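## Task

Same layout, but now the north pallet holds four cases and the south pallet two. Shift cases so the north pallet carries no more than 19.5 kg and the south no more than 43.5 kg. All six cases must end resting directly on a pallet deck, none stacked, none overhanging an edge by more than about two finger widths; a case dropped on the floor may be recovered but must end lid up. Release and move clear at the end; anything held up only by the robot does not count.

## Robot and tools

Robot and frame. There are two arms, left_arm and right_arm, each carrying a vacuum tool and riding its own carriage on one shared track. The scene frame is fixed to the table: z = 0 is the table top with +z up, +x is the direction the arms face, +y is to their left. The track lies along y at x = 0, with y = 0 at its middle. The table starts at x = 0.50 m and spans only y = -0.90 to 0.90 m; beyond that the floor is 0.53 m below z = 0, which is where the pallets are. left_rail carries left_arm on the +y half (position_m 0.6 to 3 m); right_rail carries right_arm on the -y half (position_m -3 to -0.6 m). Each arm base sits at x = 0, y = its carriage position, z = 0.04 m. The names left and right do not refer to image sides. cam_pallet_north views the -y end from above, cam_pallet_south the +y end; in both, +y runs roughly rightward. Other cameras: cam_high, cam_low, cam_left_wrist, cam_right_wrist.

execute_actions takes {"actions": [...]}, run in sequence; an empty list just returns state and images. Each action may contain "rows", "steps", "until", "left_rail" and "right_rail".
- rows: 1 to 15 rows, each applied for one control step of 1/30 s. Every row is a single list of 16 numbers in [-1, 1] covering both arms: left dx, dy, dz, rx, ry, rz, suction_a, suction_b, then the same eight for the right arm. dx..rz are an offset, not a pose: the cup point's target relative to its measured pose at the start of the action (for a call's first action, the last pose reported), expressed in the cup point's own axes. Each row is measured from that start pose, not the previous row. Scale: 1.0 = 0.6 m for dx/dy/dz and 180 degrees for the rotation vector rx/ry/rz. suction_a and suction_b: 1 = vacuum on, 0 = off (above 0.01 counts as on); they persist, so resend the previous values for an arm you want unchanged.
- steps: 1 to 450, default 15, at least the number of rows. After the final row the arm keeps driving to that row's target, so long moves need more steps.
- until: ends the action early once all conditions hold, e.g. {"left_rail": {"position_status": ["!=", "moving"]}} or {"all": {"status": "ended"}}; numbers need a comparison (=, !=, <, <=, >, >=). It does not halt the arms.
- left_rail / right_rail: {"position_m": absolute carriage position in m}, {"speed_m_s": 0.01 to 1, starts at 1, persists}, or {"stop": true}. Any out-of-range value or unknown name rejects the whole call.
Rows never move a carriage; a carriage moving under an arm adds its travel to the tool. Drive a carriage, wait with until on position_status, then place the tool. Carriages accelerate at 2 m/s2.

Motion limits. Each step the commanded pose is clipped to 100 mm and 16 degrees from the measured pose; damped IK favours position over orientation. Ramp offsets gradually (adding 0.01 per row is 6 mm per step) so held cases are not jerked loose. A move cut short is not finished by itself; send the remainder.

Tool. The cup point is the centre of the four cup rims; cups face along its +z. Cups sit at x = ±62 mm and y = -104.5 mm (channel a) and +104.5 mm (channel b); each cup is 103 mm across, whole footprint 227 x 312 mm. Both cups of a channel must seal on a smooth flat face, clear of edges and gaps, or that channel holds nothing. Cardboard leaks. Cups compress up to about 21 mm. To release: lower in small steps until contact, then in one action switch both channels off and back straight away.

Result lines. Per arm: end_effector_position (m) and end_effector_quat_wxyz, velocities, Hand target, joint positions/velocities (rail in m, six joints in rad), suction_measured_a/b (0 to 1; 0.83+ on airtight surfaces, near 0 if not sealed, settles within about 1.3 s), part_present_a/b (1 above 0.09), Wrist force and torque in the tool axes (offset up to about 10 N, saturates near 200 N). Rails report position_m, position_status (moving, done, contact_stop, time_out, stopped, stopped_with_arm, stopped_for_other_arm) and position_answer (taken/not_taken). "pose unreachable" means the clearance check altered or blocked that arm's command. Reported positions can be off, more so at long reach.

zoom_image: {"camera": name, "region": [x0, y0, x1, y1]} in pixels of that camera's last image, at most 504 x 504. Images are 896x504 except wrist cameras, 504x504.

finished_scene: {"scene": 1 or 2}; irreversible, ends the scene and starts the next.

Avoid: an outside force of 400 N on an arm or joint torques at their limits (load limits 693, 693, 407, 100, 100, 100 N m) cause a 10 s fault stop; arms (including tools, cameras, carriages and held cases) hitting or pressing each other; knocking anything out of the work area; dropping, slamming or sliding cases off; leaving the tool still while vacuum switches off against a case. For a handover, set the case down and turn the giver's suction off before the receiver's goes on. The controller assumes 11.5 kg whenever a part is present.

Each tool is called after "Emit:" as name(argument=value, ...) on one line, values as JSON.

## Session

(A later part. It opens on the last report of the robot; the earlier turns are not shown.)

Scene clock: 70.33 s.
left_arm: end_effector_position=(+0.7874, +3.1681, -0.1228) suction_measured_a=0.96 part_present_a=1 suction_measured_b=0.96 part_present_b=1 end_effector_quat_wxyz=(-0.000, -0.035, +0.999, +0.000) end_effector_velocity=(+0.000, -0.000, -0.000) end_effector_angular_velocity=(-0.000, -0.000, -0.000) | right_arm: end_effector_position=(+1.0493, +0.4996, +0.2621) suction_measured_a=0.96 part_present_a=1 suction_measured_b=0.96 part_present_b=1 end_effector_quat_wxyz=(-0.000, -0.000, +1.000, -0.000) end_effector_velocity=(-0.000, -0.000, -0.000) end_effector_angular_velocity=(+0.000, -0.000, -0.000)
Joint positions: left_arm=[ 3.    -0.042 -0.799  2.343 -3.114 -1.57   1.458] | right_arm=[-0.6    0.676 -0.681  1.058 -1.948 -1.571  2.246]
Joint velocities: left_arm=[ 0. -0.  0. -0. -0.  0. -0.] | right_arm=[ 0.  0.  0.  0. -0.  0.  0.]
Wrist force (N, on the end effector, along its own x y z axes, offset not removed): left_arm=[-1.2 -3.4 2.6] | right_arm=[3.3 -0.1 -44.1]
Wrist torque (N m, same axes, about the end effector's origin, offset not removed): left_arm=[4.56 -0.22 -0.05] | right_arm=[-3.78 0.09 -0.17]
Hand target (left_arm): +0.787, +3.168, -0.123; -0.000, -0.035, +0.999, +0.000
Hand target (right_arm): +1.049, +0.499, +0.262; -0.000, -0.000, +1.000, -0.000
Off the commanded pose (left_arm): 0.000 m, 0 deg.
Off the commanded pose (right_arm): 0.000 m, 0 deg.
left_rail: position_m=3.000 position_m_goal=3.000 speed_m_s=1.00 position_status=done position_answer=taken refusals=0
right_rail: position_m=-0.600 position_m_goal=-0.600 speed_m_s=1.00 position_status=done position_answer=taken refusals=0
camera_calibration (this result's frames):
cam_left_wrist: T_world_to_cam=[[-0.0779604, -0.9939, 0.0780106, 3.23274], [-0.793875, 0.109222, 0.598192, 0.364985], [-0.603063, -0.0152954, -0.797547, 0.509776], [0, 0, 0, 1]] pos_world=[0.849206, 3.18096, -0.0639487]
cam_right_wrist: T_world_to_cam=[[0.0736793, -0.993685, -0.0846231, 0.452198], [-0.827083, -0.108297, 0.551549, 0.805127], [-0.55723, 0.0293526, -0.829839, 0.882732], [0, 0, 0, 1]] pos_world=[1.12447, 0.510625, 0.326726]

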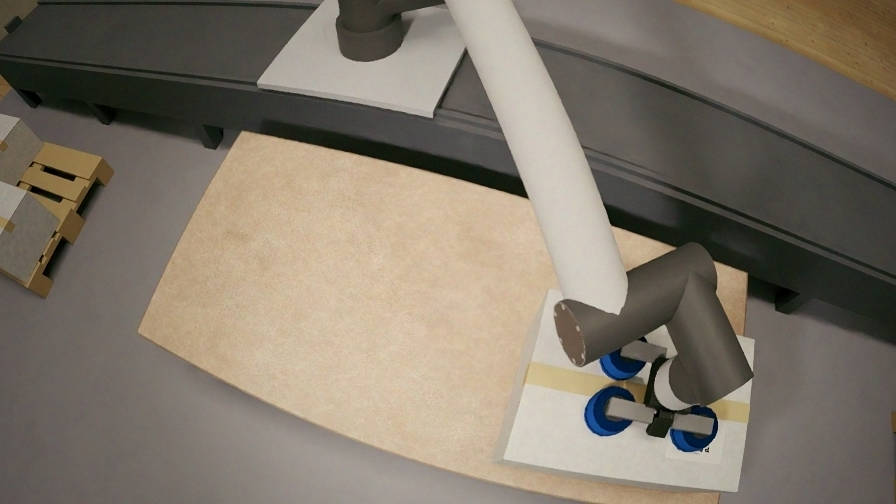

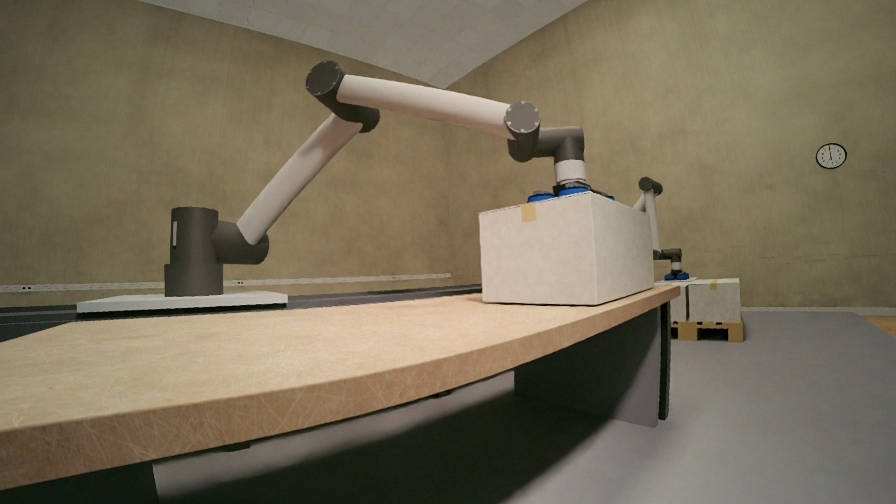

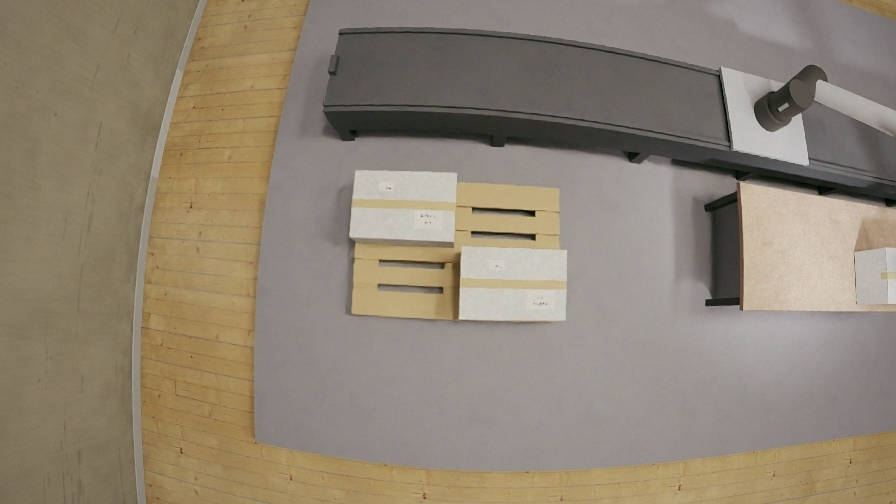

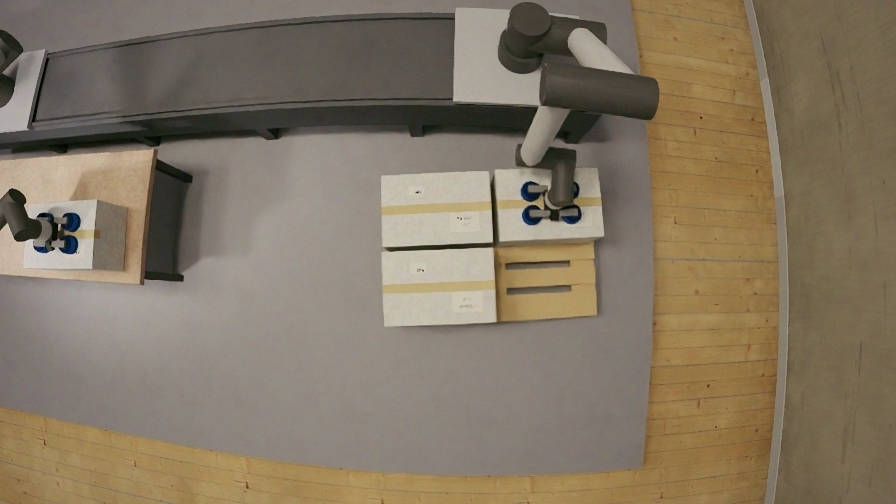

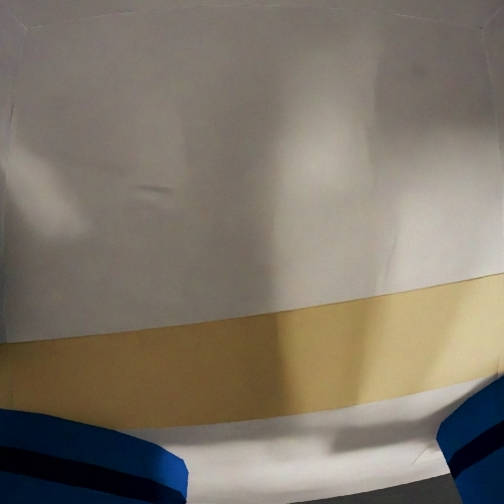

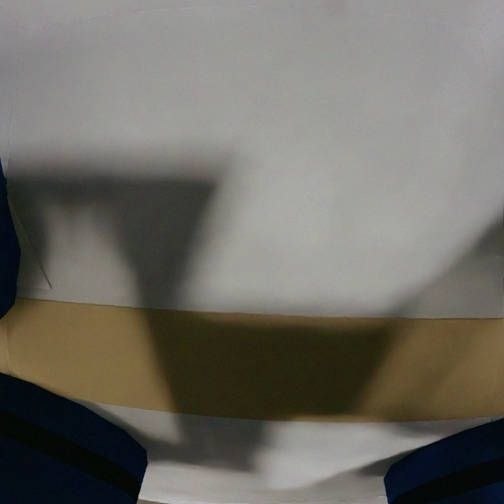

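Emit:
execute_actions(actions=[{"rows":[[0,0,0.003,0,0,0,1,1,0,0,0.0027,0,0,0,1,1]],"steps":1}])

Scene clock: 70.70 s.
left_arm: end_effector_position=(+0.7874, +3.1681, -0.1228) suction_measured_a=0.96 part_present_a=1 suction_measured_b=0.96 part_present_b=1 end_effector_quat_wxyz=(-0.000, -0.035, +0.999, +0.000) end_effector_velocity=(-0.000, +0.000, -0.000) end_effector_angular_velocity=(+0.000, +0.000, +0.000) | right_arm: end_effector_position=(+1.0493, +0.4996, +0.2621) suction_measured_a=0.96 part_present_a=1 suction_measured_b=0.96 part_present_b=1 end_effector_quat_wxyz=(-0.000, -0.000, +1.000, -0.000) end_effector_velocity=(-0.000, -0.000, -0.000) end_effector_angular_velocity=(-0.000, +0.000, -0.000)
Joint positions: left_arm=[ 3.    -0.042 -0.799  2.343 -3.114 -1.57   1.458] | right_arm=[-0.6    0.676 -0.681  1.058 -1.948 -1.571  2.246]
Joint velocities: left_arm=[ 0.  0.  0. -0. -0. -0. -0.] | right_arm=[ 0.  0.  0.  0. -0.  0.  0.]
Wrist force (N, on the end effector, along its own x y z axes, offset not removed): left_arm=[4.1 -2.6 1.7] | right_arm=[4.0 2.5 -43.1]
Wrist torque (N m, same axes, about the end effector's origin, offset not removed): left_arm=[4.57 -1.12 -0.21] | right_arm=[-3.39 -0.02 -0.18]
Hand target (left_arm): +0.787, +3.168, -0.125; -0.000, -0.035, +0.999, +0.000
Hand target (right_arm): +1.049, +0.499, +0.260; -0.000, -0.000, +1.000, -0.000
Off the commanded pose (left_arm): 0.002 m, 0 deg.
Off the commanded pose (right_arm): 0.002 m, 0 deg.
left_rail: position_m=3.000 position_m_goal=3.000 speed_m_s=1.00 position_status=done position_answer=taken refusals=0
right_rail: position_m=-0.600 position_m_goal=-0.600 speed_m_s=1.00 position_status=done position_answer=taken refusals=0
camera_calibration (this result's frames):
cam_left_wrist: T_world_to_cam=[[-0.0779602, -0.9939, 0.0780105, 3.23274], [-0.793875, 0.109222, 0.598191, 0.364991], [-0.603063, -0.0152954, -0.797547, 0.50977], [0, 0, 0, 1]] pos_world=[0.849206, 3.18096, -0.0639575]
cam_right_wrist: T_world_to_cam=[[0.0736792, -0.993685, -0.0846228, 0.452198], [-0.827083, -0.108296, 0.551549, 0.805131], [-0.55723, 0.0293524, -0.829839, 0.882725], [0, 0, 0, 1]] pos_world=[1.12447, 0.510625, 0.326716]

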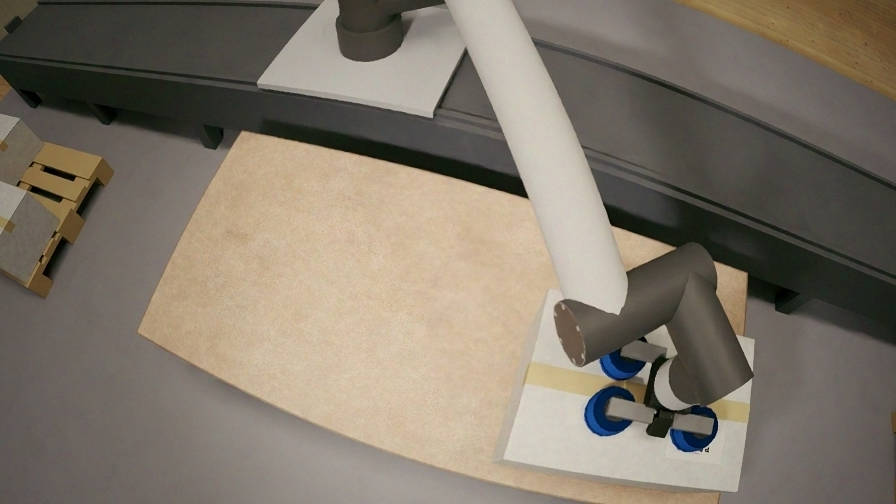

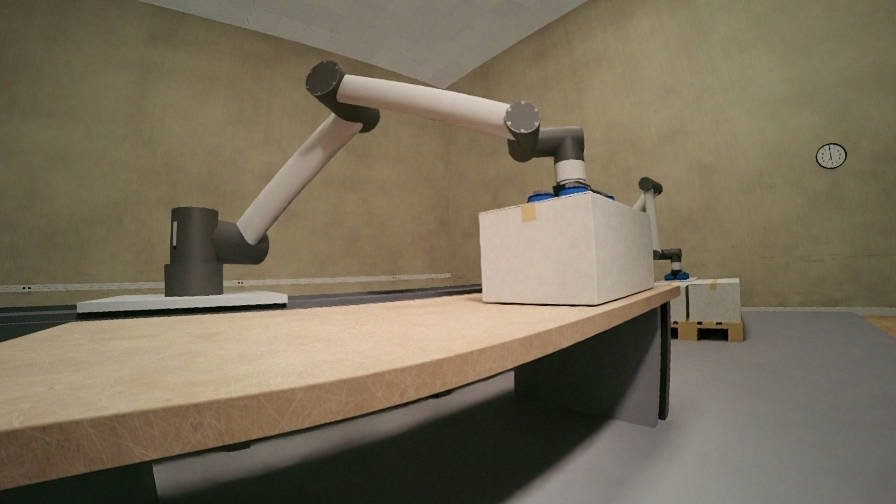

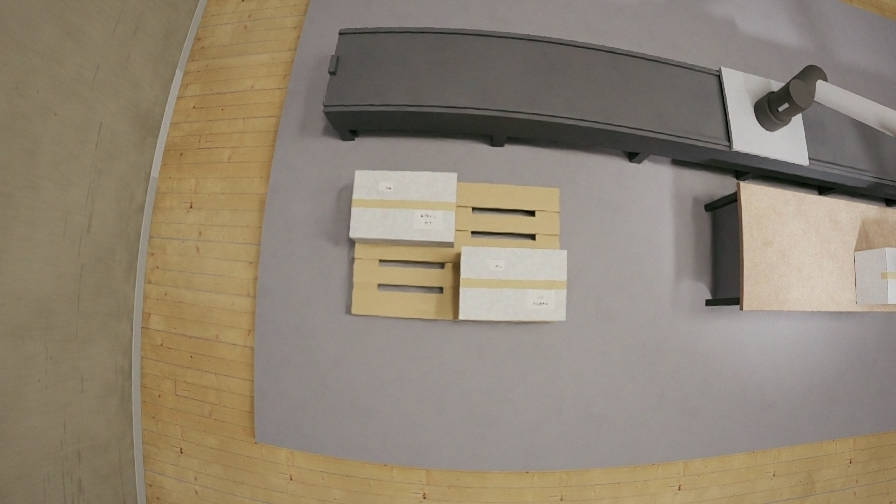

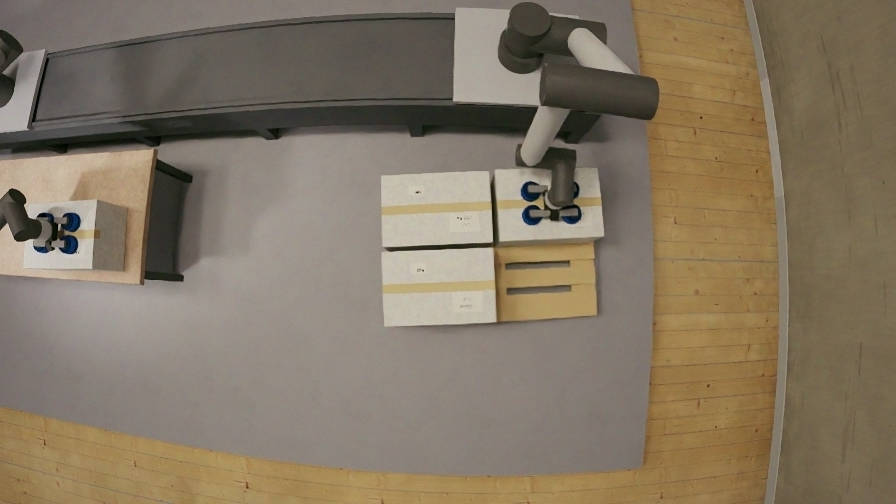

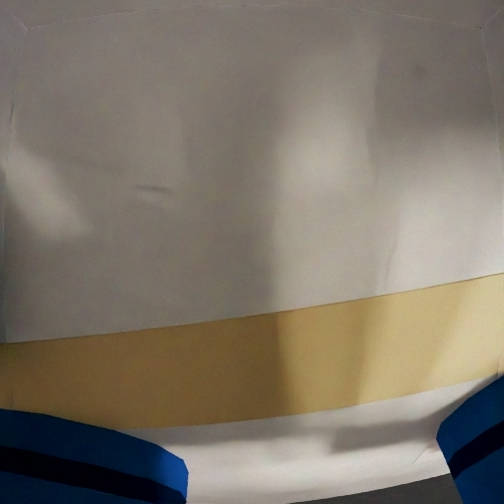

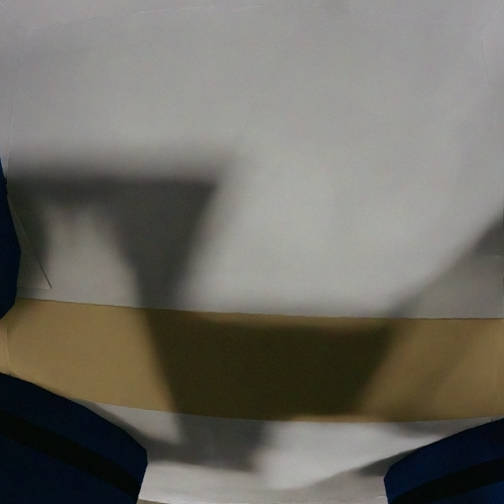

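Checking forces after settling.

Emit:
execute_actions(actions=[])

Scene clock: 71.33 s.
left_arm: end_effector_position=(+0.7874, +3.1681, -0.1245) suction_measured_a=0.96 part_present_a=1 suction_measured_b=0.96 part_present_b=1 end_effector_quat_wxyz=(-0.000, -0.035, +0.999, +0.000) end_effector_velocity=(-0.000, +0.000, -0.000) end_effector_angular_velocity=(+0.000, +0.000, +0.000) | right_arm: end_effector_position=(+1.0493, +0.4996, +0.2605) suction_measured_a=0.96 part_present_a=1 suction_measured_b=0.96 part_present_b=1 end_effector_quat_wxyz=(-0.000, -0.000, +1.000, -0.000) end_effector_velocity=(-0.000, -0.000, -0.000) end_effector_angular_velocity=(+0.000, -0.000, -0.000)
Joint positions: left_arm=[ 3.    -0.042 -0.796  2.343 -3.117 -1.57   1.458] | right_arm=[-0.6    0.676 -0.68   1.059 -1.949 -1.571  2.246]
Joint velocities: left_arm=[ 0.  0.  0. -0. -0. -0. -0.] | right_arm=[ 0. -0.  0.  0. -0.  0.  0.]
Wrist force (N, on the end effector, along its own x y z axes, offset not removed): left_arm=[15.7 6.7 -59.7] | right_arm=[4.3 2.2 -46.0]
Wrist torque (N m, same axes, about the end effector's origin, offset not removed): left_arm=[13.63 -3.89 1.96] | right_arm=[-3.48 0.00 -0.14]
Hand target (left_arm): +0.787, +3.168, -0.125; -0.000, -0.035, +0.999, +0.000
Hand target (right_arm): +1.049, +0.499, +0.260; -0.000, -0.000, +1.000, -0.000
Off the commanded pose (left_arm): 0.000 m, 0 deg.
Off the commanded pose (right_arm): 0.000 m, 0 deg.
left_rail: position_m=3.000 position_m_goal=3.000 speed_m_s=1.00 position_status=done position_answer=taken refusals=0
right_rail: position_m=-0.600 position_m_goal=-0.600 speed_m_s=1.00 position_status=done position_answer=taken refusals=0
camera_calibration (this result's frames):
cam_left_wrist: T_world_to_cam=[[-0.0779771, -0.993894, 0.0780596, 3.2329], [-0.793938, 0.109264, 0.598101, 0.365916], [-0.602978, -0.0153363, -0.79761, 0.50849], [0, 0, 0, 1]] pos_world=[0.849215, 3.18097, -0.0656364]
cam_right_wrist: T_world_to_cam=[[0.0736788, -0.993686, -0.0846194, 0.452061], [-0.82708, -0.108294, 0.551553, 0.80601], [-0.557234, 0.0293492, -0.829836, 0.8814], [0, 0, 0, 1]] pos_world=[1.12447, 0.510625, 0.325114]

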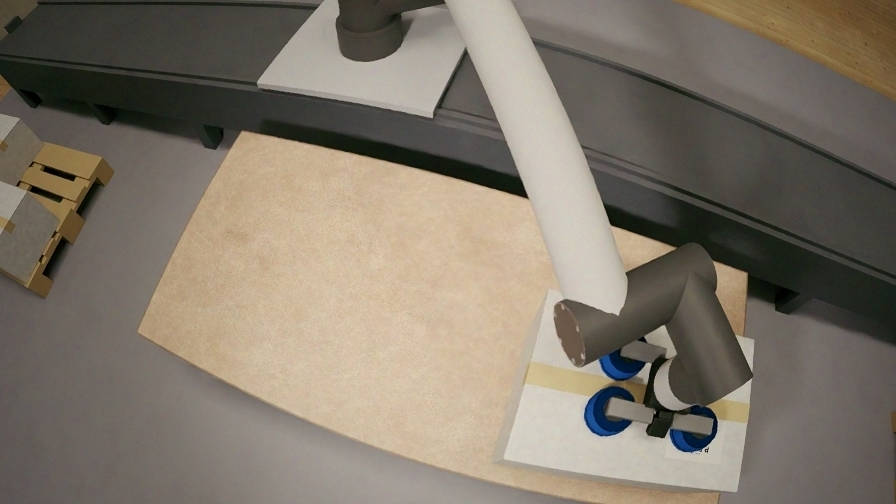

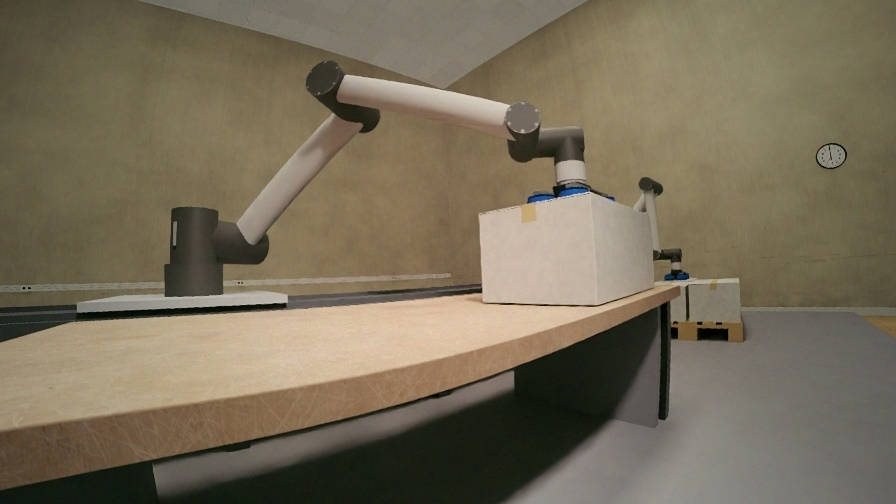

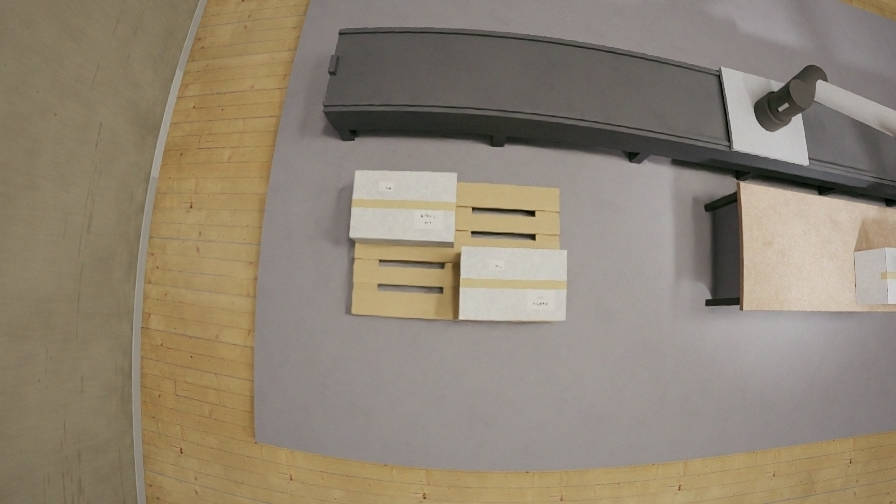

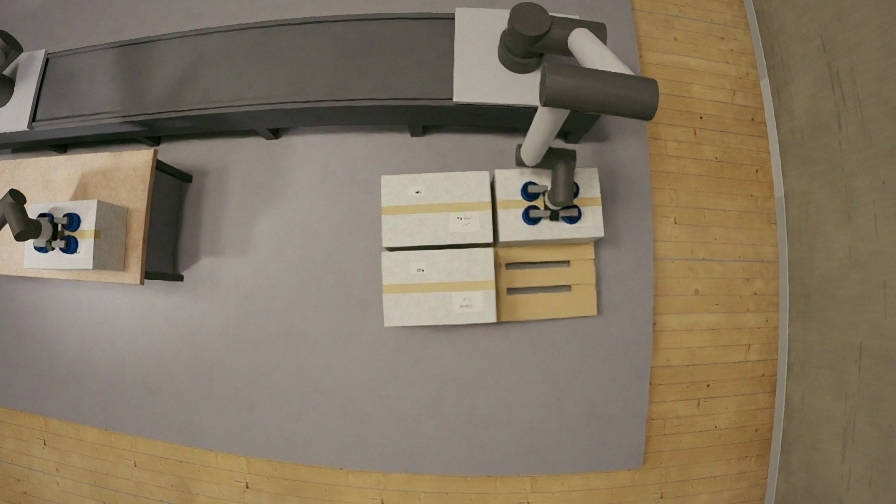

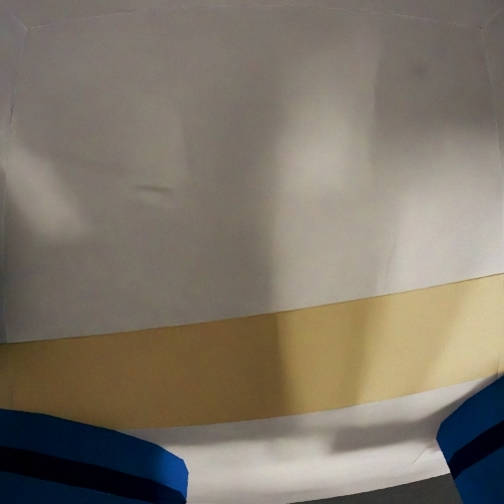

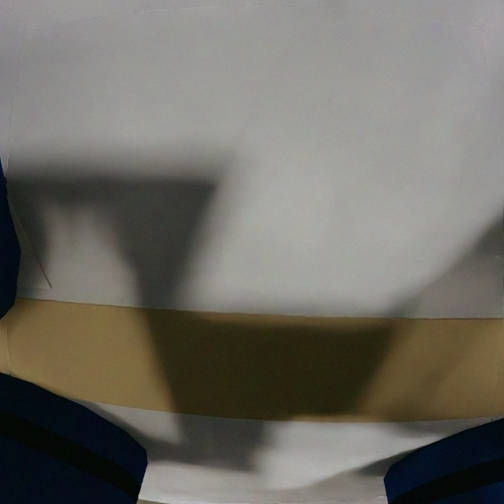

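Emit:
execute_actions(actions=[])

Scene clock: 73.60 s.
left_arm: end_effector_position=(+0.7874, +3.1681, -0.1246) suction_measured_a=0.96 part_present_a=1 suction_measured_b=0.96 part_present_b=1 end_effector_quat_wxyz=(-0.000, -0.035, +0.999, +0.000) end_effector_velocity=(+0.000, +0.000, -0.000) end_effector_angular_velocity=(+0.000, +0.000, +0.000) | right_arm: end_effector_position=(+1.0493, +0.4996, +0.2605) suction_measured_a=0.96 part_present_a=1 suction_measured_b=0.96 part_present_b=1 end_effector_quat_wxyz=(-0.000, -0.000, +1.000, -0.000) end_effector_velocity=(-0.000, +0.000, +0.000) end_effector_angular_velocity=(+0.000, +0.000, +0.000)
Joint positions: left_arm=[ 3.    -0.042 -0.796  2.343 -3.117 -1.57   1.458] | right_arm=[-0.6    0.676 -0.68   1.059 -1.949 -1.571  2.246]
Joint velocities: left_arm=[ 0.  0.  0. -0.  0.  0. -0.] | right_arm=[ 0.  0. -0. -0.  0.  0. -0.]
Wrist force (N, on the end effector, along its own x y z axes, offset not removed): left_arm=[26.0 16.1 -78.1] | right_arm=[3.0 -0.1 -43.7]
Wrist torque (N m, same axes, about the end effector's origin, offset not removed): left_arm=[17.31 -5.29 3.09] | right_arm=[-3.78 0.13 -0.17]
Hand target (left_arm): +0.787, +3.168, -0.125; -0.000, -0.035, +0.999, +0.000
Hand target (right_arm): +1.049, +0.499, +0.260; -0.000, -0.000, +1.000, -0.000
Off the commanded pose (left_arm): 0.000 m, 0 deg.
Off the commanded pose (right_arm): 0.000 m, 0 deg.
left_rail: position_m=3.000 position_m_goal=3.000 speed_m_s=1.00 position_status=done position_answer=taken refusals=0
right_rail: position_m=-0.600 position_m_goal=-0.600 speed_m_s=1.00 position_status=done position_answer=taken refusals=0
camera_calibration (this result's frames):
cam_left_wrist: T_world_to_cam=[[-0.077925, -0.993902, 0.0780124, 3.2329], [-0.793886, 0.109195, 0.598182, 0.366144], [-0.603053, -0.0153197, -0.797554, 0.508416], [0, 0, 0, 1]] pos_world=[0.849202, 3.18099, -0.0657372]
cam_right_wrist: T_world_to_cam=[[0.0736782, -0.993686, -0.0846185, 0.452061], [-0.827079, -0.108293, 0.551554, 0.806012], [-0.557235, 0.0293487, -0.829836, 0.881395], [0, 0, 0, 1]] pos_world=[1.12447, 0.510624, 0.325106]

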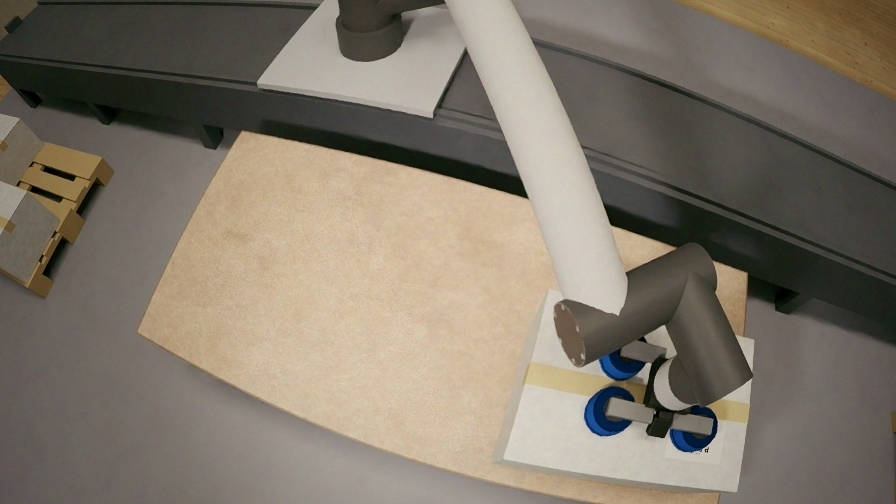

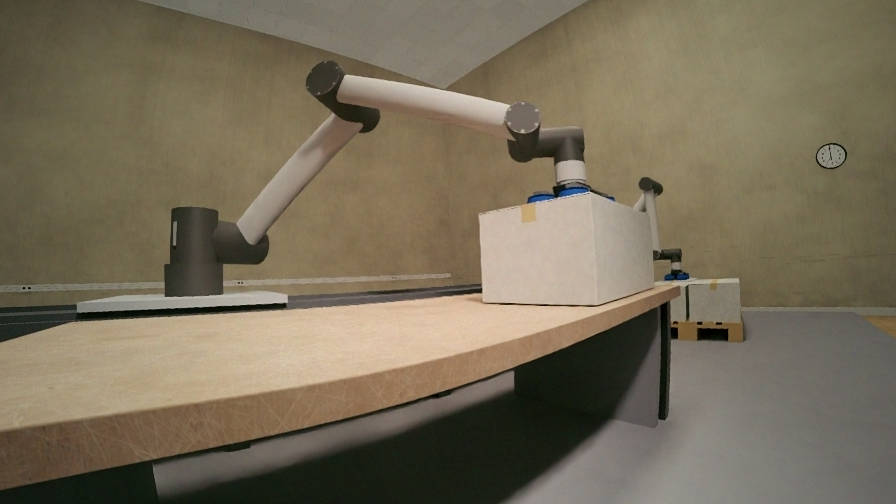

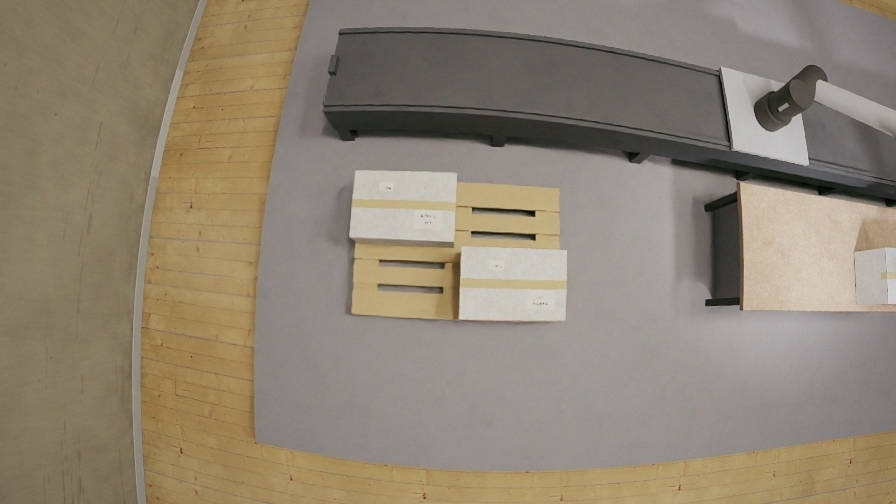

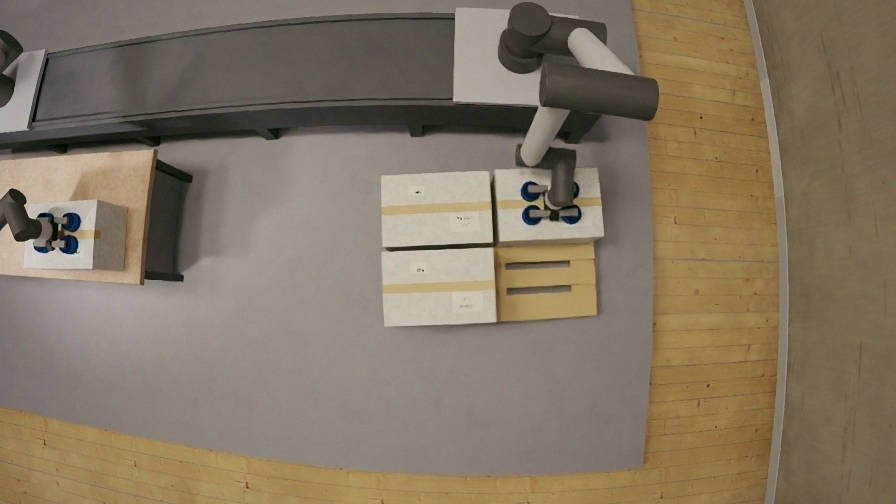

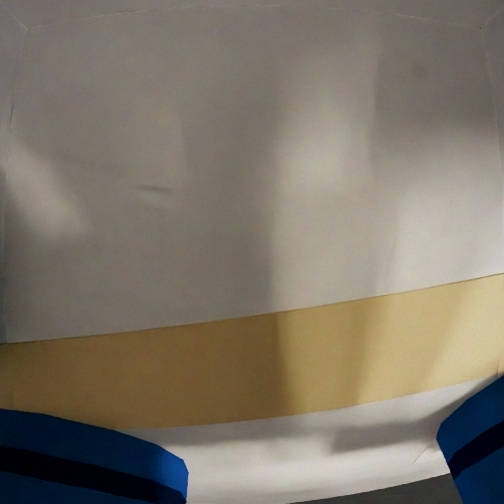

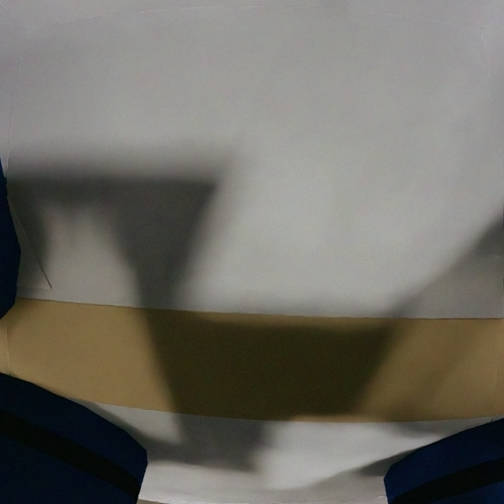

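Emit:
execute_actions(actions=[{"rows":[
[0,0,-0.002,0,0,0,0,0, 0,0,0.0025,0,0,0,1,1],
[0,0,-0.005,0,0,0,0,0, 0,0,0.0025,0,0,0,1,1],
[0,0,-0.009,0,0,0,0,0, 0,0,0.0025,0,0,0,1,1],
[0,0,-0.013,0,0,0,0,0, 0,0,0.0025,0,0,0,1,1],
[0,0,-0.018,0,0,0,0,0, 0,0,0.0025,0,0,0,1,1],
[0,0,-0.024,0,0,0,0,0, 0,0,0.0025,0,0,0,1,1],
[0,0,-0.031,0,0,0,0,0, 0,0,0.0025,0,0,0,1,1],
[0,0,-0.04,0,0,0,0,0, 0,0,0.0025,0,0,0,1,1],
[0,0,-0.06,0,0,0,0,0, 0,0,0.0025,0,0,0,1,1],
[0,0,-0.09,0,0,0,0,0, 0,0,0.0025,0,0,0,1,1],
[0,0,-0.13,0,0,0,0,0, 0,0,0.0025,0,0,0,1,1],
[0,0,-0.18,0,0,0,0,0, 0,0,0.0025,0,0,0,1,1]
],"steps":12}])

Scene clock: 76.30 s.
left_arm: end_effector_position=(+0.7865, +3.1681, -0.0964) suction_measured_a=0.01 part_present_a=0 suction_measured_b=0.01 part_present_b=0 end_effector_quat_wxyz=(-0.001, -0.035, +0.999, +0.001) end_effector_velocity=(-0.010, +0.000, +0.277) end_effector_angular_velocity=(+0.000, +0.000, +0.000) | right_arm: end_effector_position=(+1.0493, +0.4996, +0.2591) suction_measured_a=0.96 part_present_a=1 suction_measured_b=0.96 part_present_b=1 end_effector_quat_wxyz=(-0.000, -0.000, +1.000, -0.000) end_effector_velocity=(+0.000, +0.000, -0.001) end_effector_angular_velocity=(+0.000, -0.000, +0.000)
Joint positions: left_arm=[ 3.    -0.042 -0.842  2.35  -3.076 -1.57   1.458] | right_arm=[-0.6    0.676 -0.679  1.06  -1.951 -1.571  2.246]
Joint velocities: left_arm=[ 0.     0.    -0.452  0.066  0.386 -0.     0.   ] | right_arm=[ 0.     0.     0.     0.    -0.001  0.    -0.   ]
Wrist force (N, on the end effector, along its own x y z axes, offset not removed): left_arm=[0.0 2.0 50.9] | right_arm=[5.1 1.5 -44.7]
Wrist torque (N m, same axes, about the end effector's origin, offset not removed): left_arm=[-0.61 -0.05 -0.06] | right_arm=[-3.60 -0.18 -0.09]
Hand target (left_arm): +0.786, +3.169, -0.025; +0.003, -0.035, +0.999, +0.000
Hand target (right_arm): +1.049, +0.499, +0.259; -0.000, -0.000, +1.000, -0.000
Off the commanded pose (left_arm): 0.080 m, 0 deg.
Off the commanded pose (right_arm): 0.000 m, 0 deg.
left_rail: position_m=3.000 position_m_goal=3.000 speed_m_s=1.00 position_status=done position_answer=taken refusals=0
right_rail: position_m=-0.600 position_m_goal=-0.600 speed_m_s=1.00 position_status=done position_answer=taken refusals=0
camera_calibration (this result's frames):
cam_left_wrist: T_world_to_cam=[[-0.077838, -0.993922, 0.0778442, 3.2306], [-0.792889, 0.10905, 0.599529, 0.348391], [-0.604374, -0.0150557, -0.796559, 0.530687], [0, 0, 0, 1]] pos_world=[0.848432, 3.18096, -0.0376312]
cam_right_wrist: T_world_to_cam=[[0.0736773, -0.993686, -0.0846156, 0.451939], [-0.827077, -0.108291, 0.551558, 0.806801], [-0.557238, 0.0293464, -0.829834, 0.880205], [0, 0, 0, 1]] pos_world=[1.12447, 0.510624, 0.323667]

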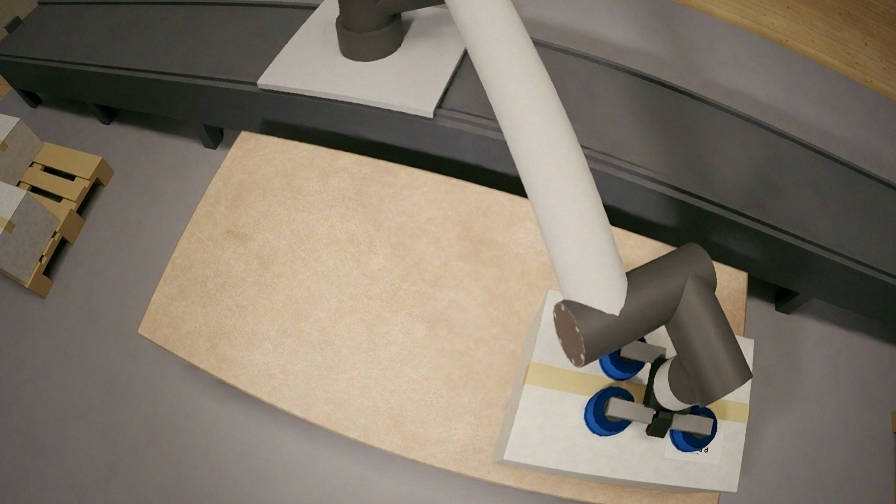

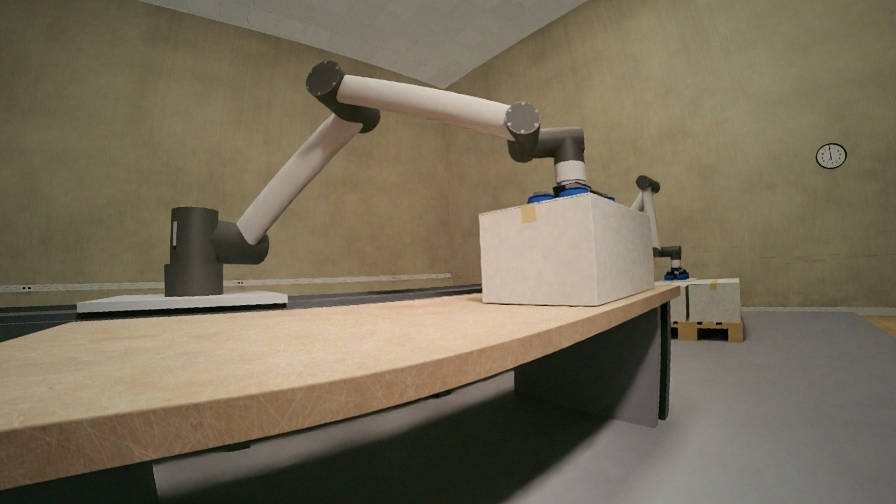

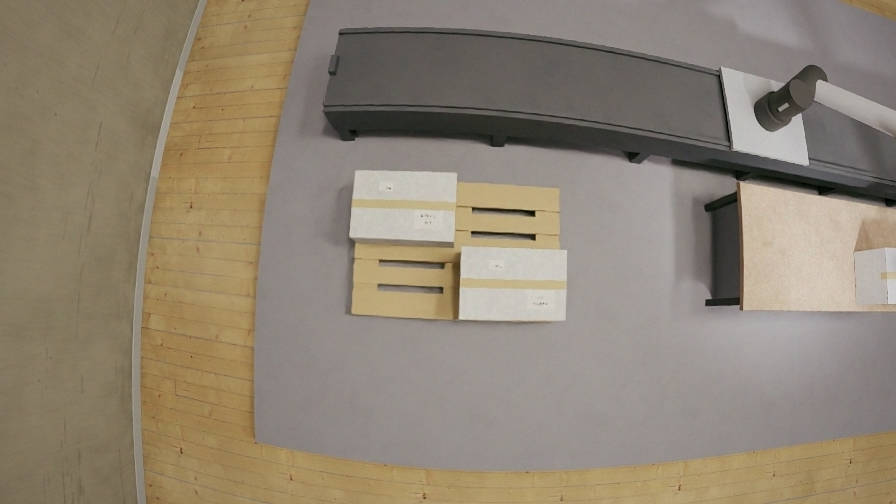

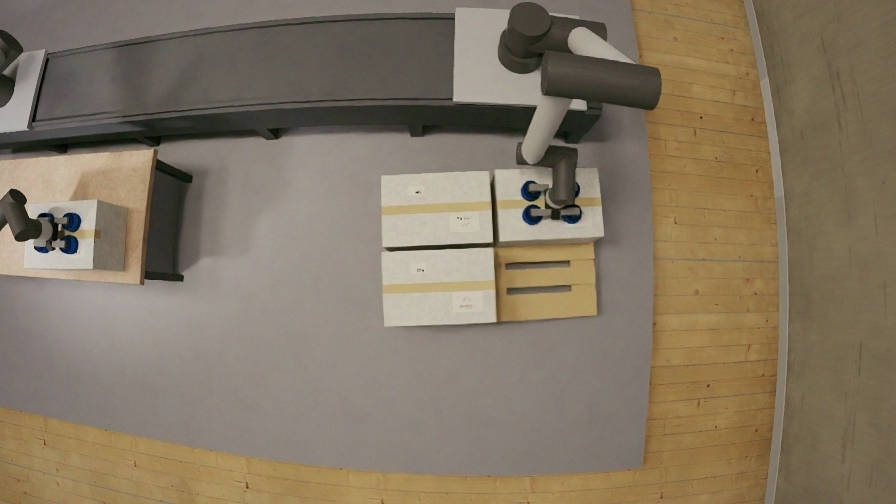

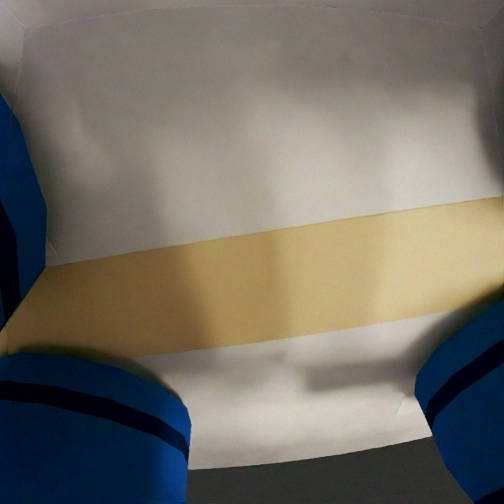

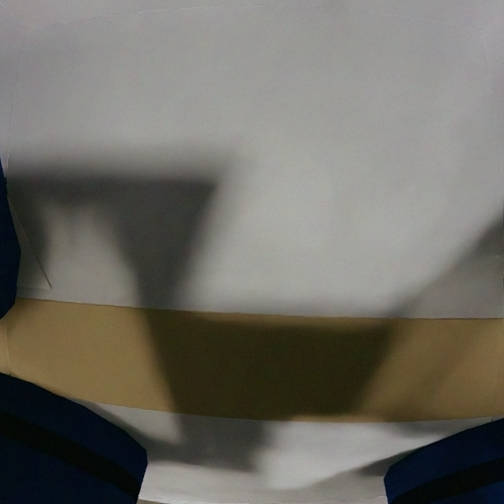

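Emit:
execute_actions(actions=[{"rows":[
[-0.02,-0.025,-0.15,0,0,0.005,0,0, 0,0,0.0025,0,0,0,1,1],
[-0.05,-0.06,-0.2,0,0,0.01,0,0, 0,0,0.0025,0,0,0,1,1],
[-0.1,-0.12,-0.28,0,0,0.02,0,0, 0,0,0.0025,0,0,0,1,1],
[-0.405,-0.476,-0.711,0,0,0.022,0,0, 0,0,0.0025,0,0,0,1,1]
],"steps":10}])

Scene clock: 77.67 s.
left_arm: end_effector_position=(+0.8507, +3.1027, +0.0636) suction_measured_a=0.01 part_present_a=0 suction_measured_b=0.01 part_present_b=0 end_effector_quat_wxyz=(+0.007, -0.005, +1.000, -0.000) end_effector_velocity=(+0.254, -0.265, +0.359) end_effector_angular_velocity=(-0.004, -0.015, -0.099) | right_arm: end_effector_position=(+1.0493, +0.4996, +0.2579) suction_measured_a=0.96 part_present_a=1 suction_measured_b=0.96 part_present_b=1 end_effector_quat_wxyz=(+0.000, -0.000, +1.000, -0.000) end_effector_velocity=(-0.000, -0.000, -0.001) end_effector_angular_velocity=(+0.000, -0.000, -0.000)
Joint positions: left_arm=[ 3.    -0.117 -1.069  2.282 -2.797 -1.57   1.444] | right_arm=[-0.6    0.676 -0.679  1.06  -1.952 -1.571  2.246]
Joint velocities: left_arm=[ 0.    -0.281 -0.392 -0.368  0.745 -0.    -0.181] | right_arm=[ 0.     0.     0.     0.001 -0.001 -0.     0.   ]
Wrist force (N, on the end effector, along its own x y z axes, offset not removed): left_arm=[5.4 -2.7 7.3] | right_arm=[6.0 -0.5 -60.2]
Wrist torque (N m, same axes, about the end effector's origin, offset not removed): left_arm=[-0.98 -0.87 -0.15] | right_arm=[-6.72 -1.95 -0.35]
Hand target (left_arm): +0.888, +3.060, +0.121; +0.005, +0.000, +1.000, -0.000
Hand target (right_arm): +1.049, +0.499, +0.258; -0.000, -0.000, +1.000, -0.000
Off the commanded pose (left_arm): 0.389 m, 1 deg; position clipped at the last step of the last action.
Off the commanded pose (right_arm): 0.000 m, 0 deg.
left_rail: position_m=3.000 position_m_goal=3.000 speed_m_s=1.00 position_status=done position_answer=taken refusals=0
right_rail: position_m=-0.600 position_m_goal=-0.600 speed_m_s=1.00 position_status=done position_answer=taken refusals=0
camera_calibration (this result's frames):
cam_left_wrist: T_world_to_cam=[[-0.138587, -0.987326, 0.0773329, 3.18939], [-0.794183, 0.157448, 0.586927, 0.162263], [-0.591664, 0.019924, -0.805938, 0.577239], [0, 0, 0, 1]] pos_world=[0.912407, 3.11192, 0.123338]
cam_right_wrist: T_world_to_cam=[[0.0736896, -0.993674, -0.0847512, 0.45189], [-0.827181, -0.108371, 0.551387, 0.80768], [-0.557083, 0.0294731, -0.829934, 0.879061], [0, 0, 0, 1]] pos_world=[1.12451, 0.510651, 0.322517]

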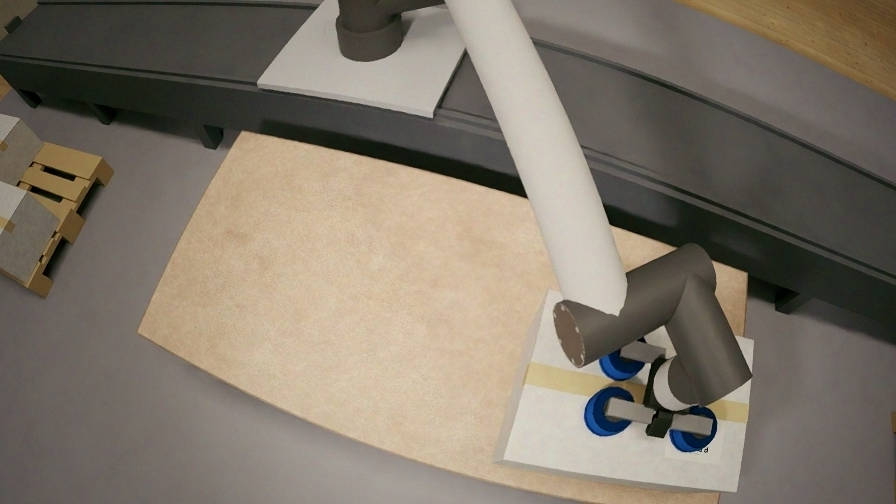

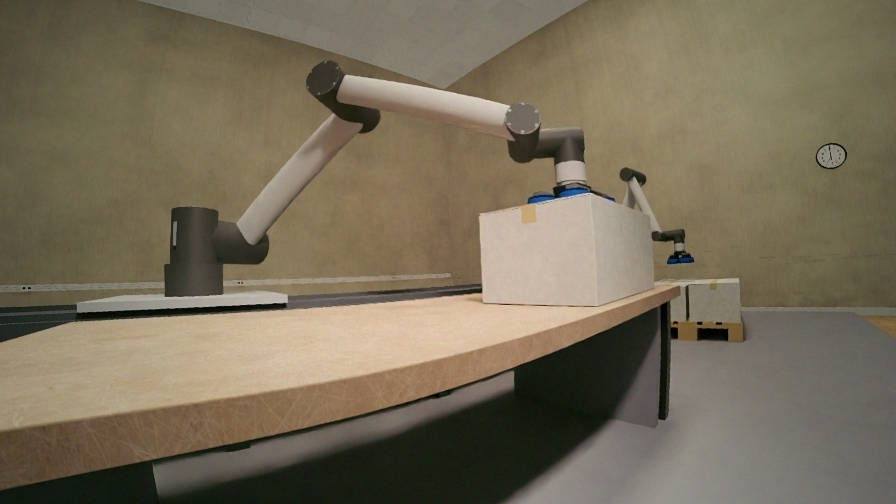

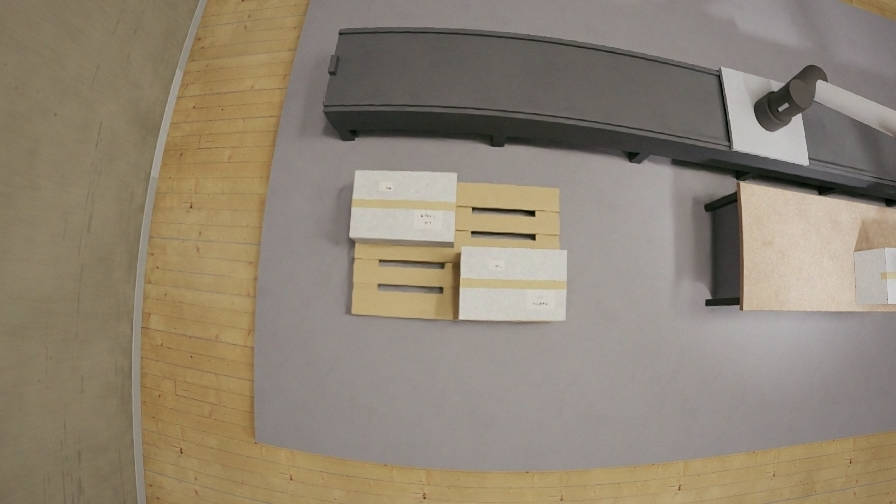

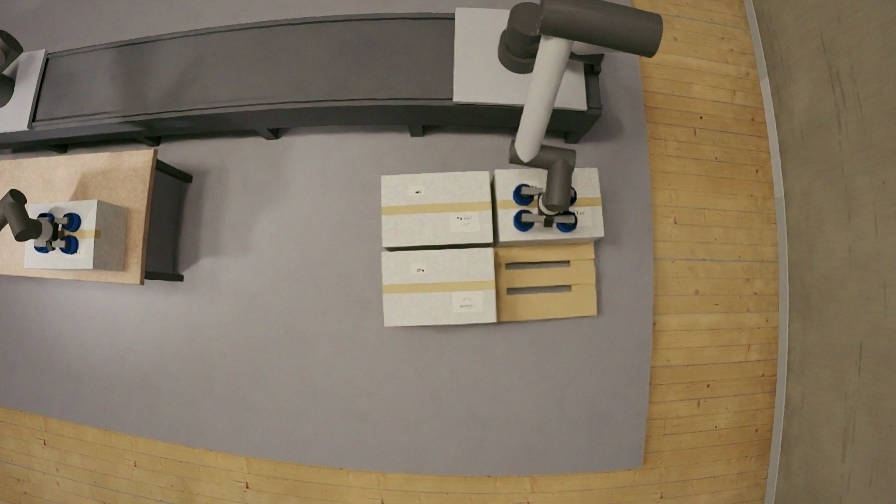

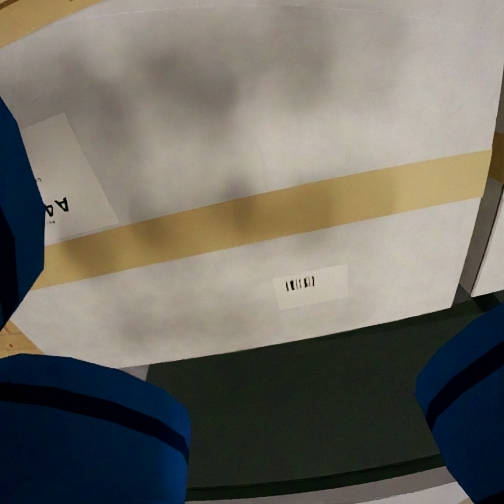

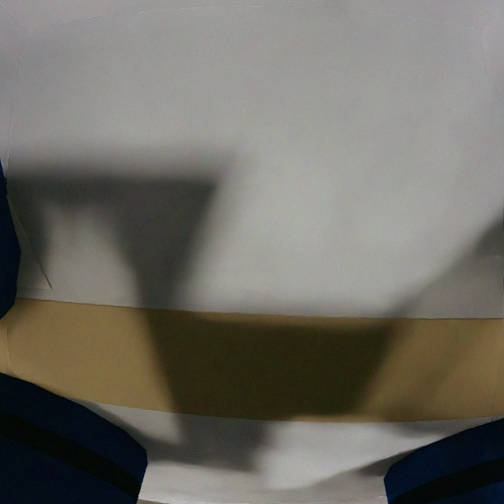

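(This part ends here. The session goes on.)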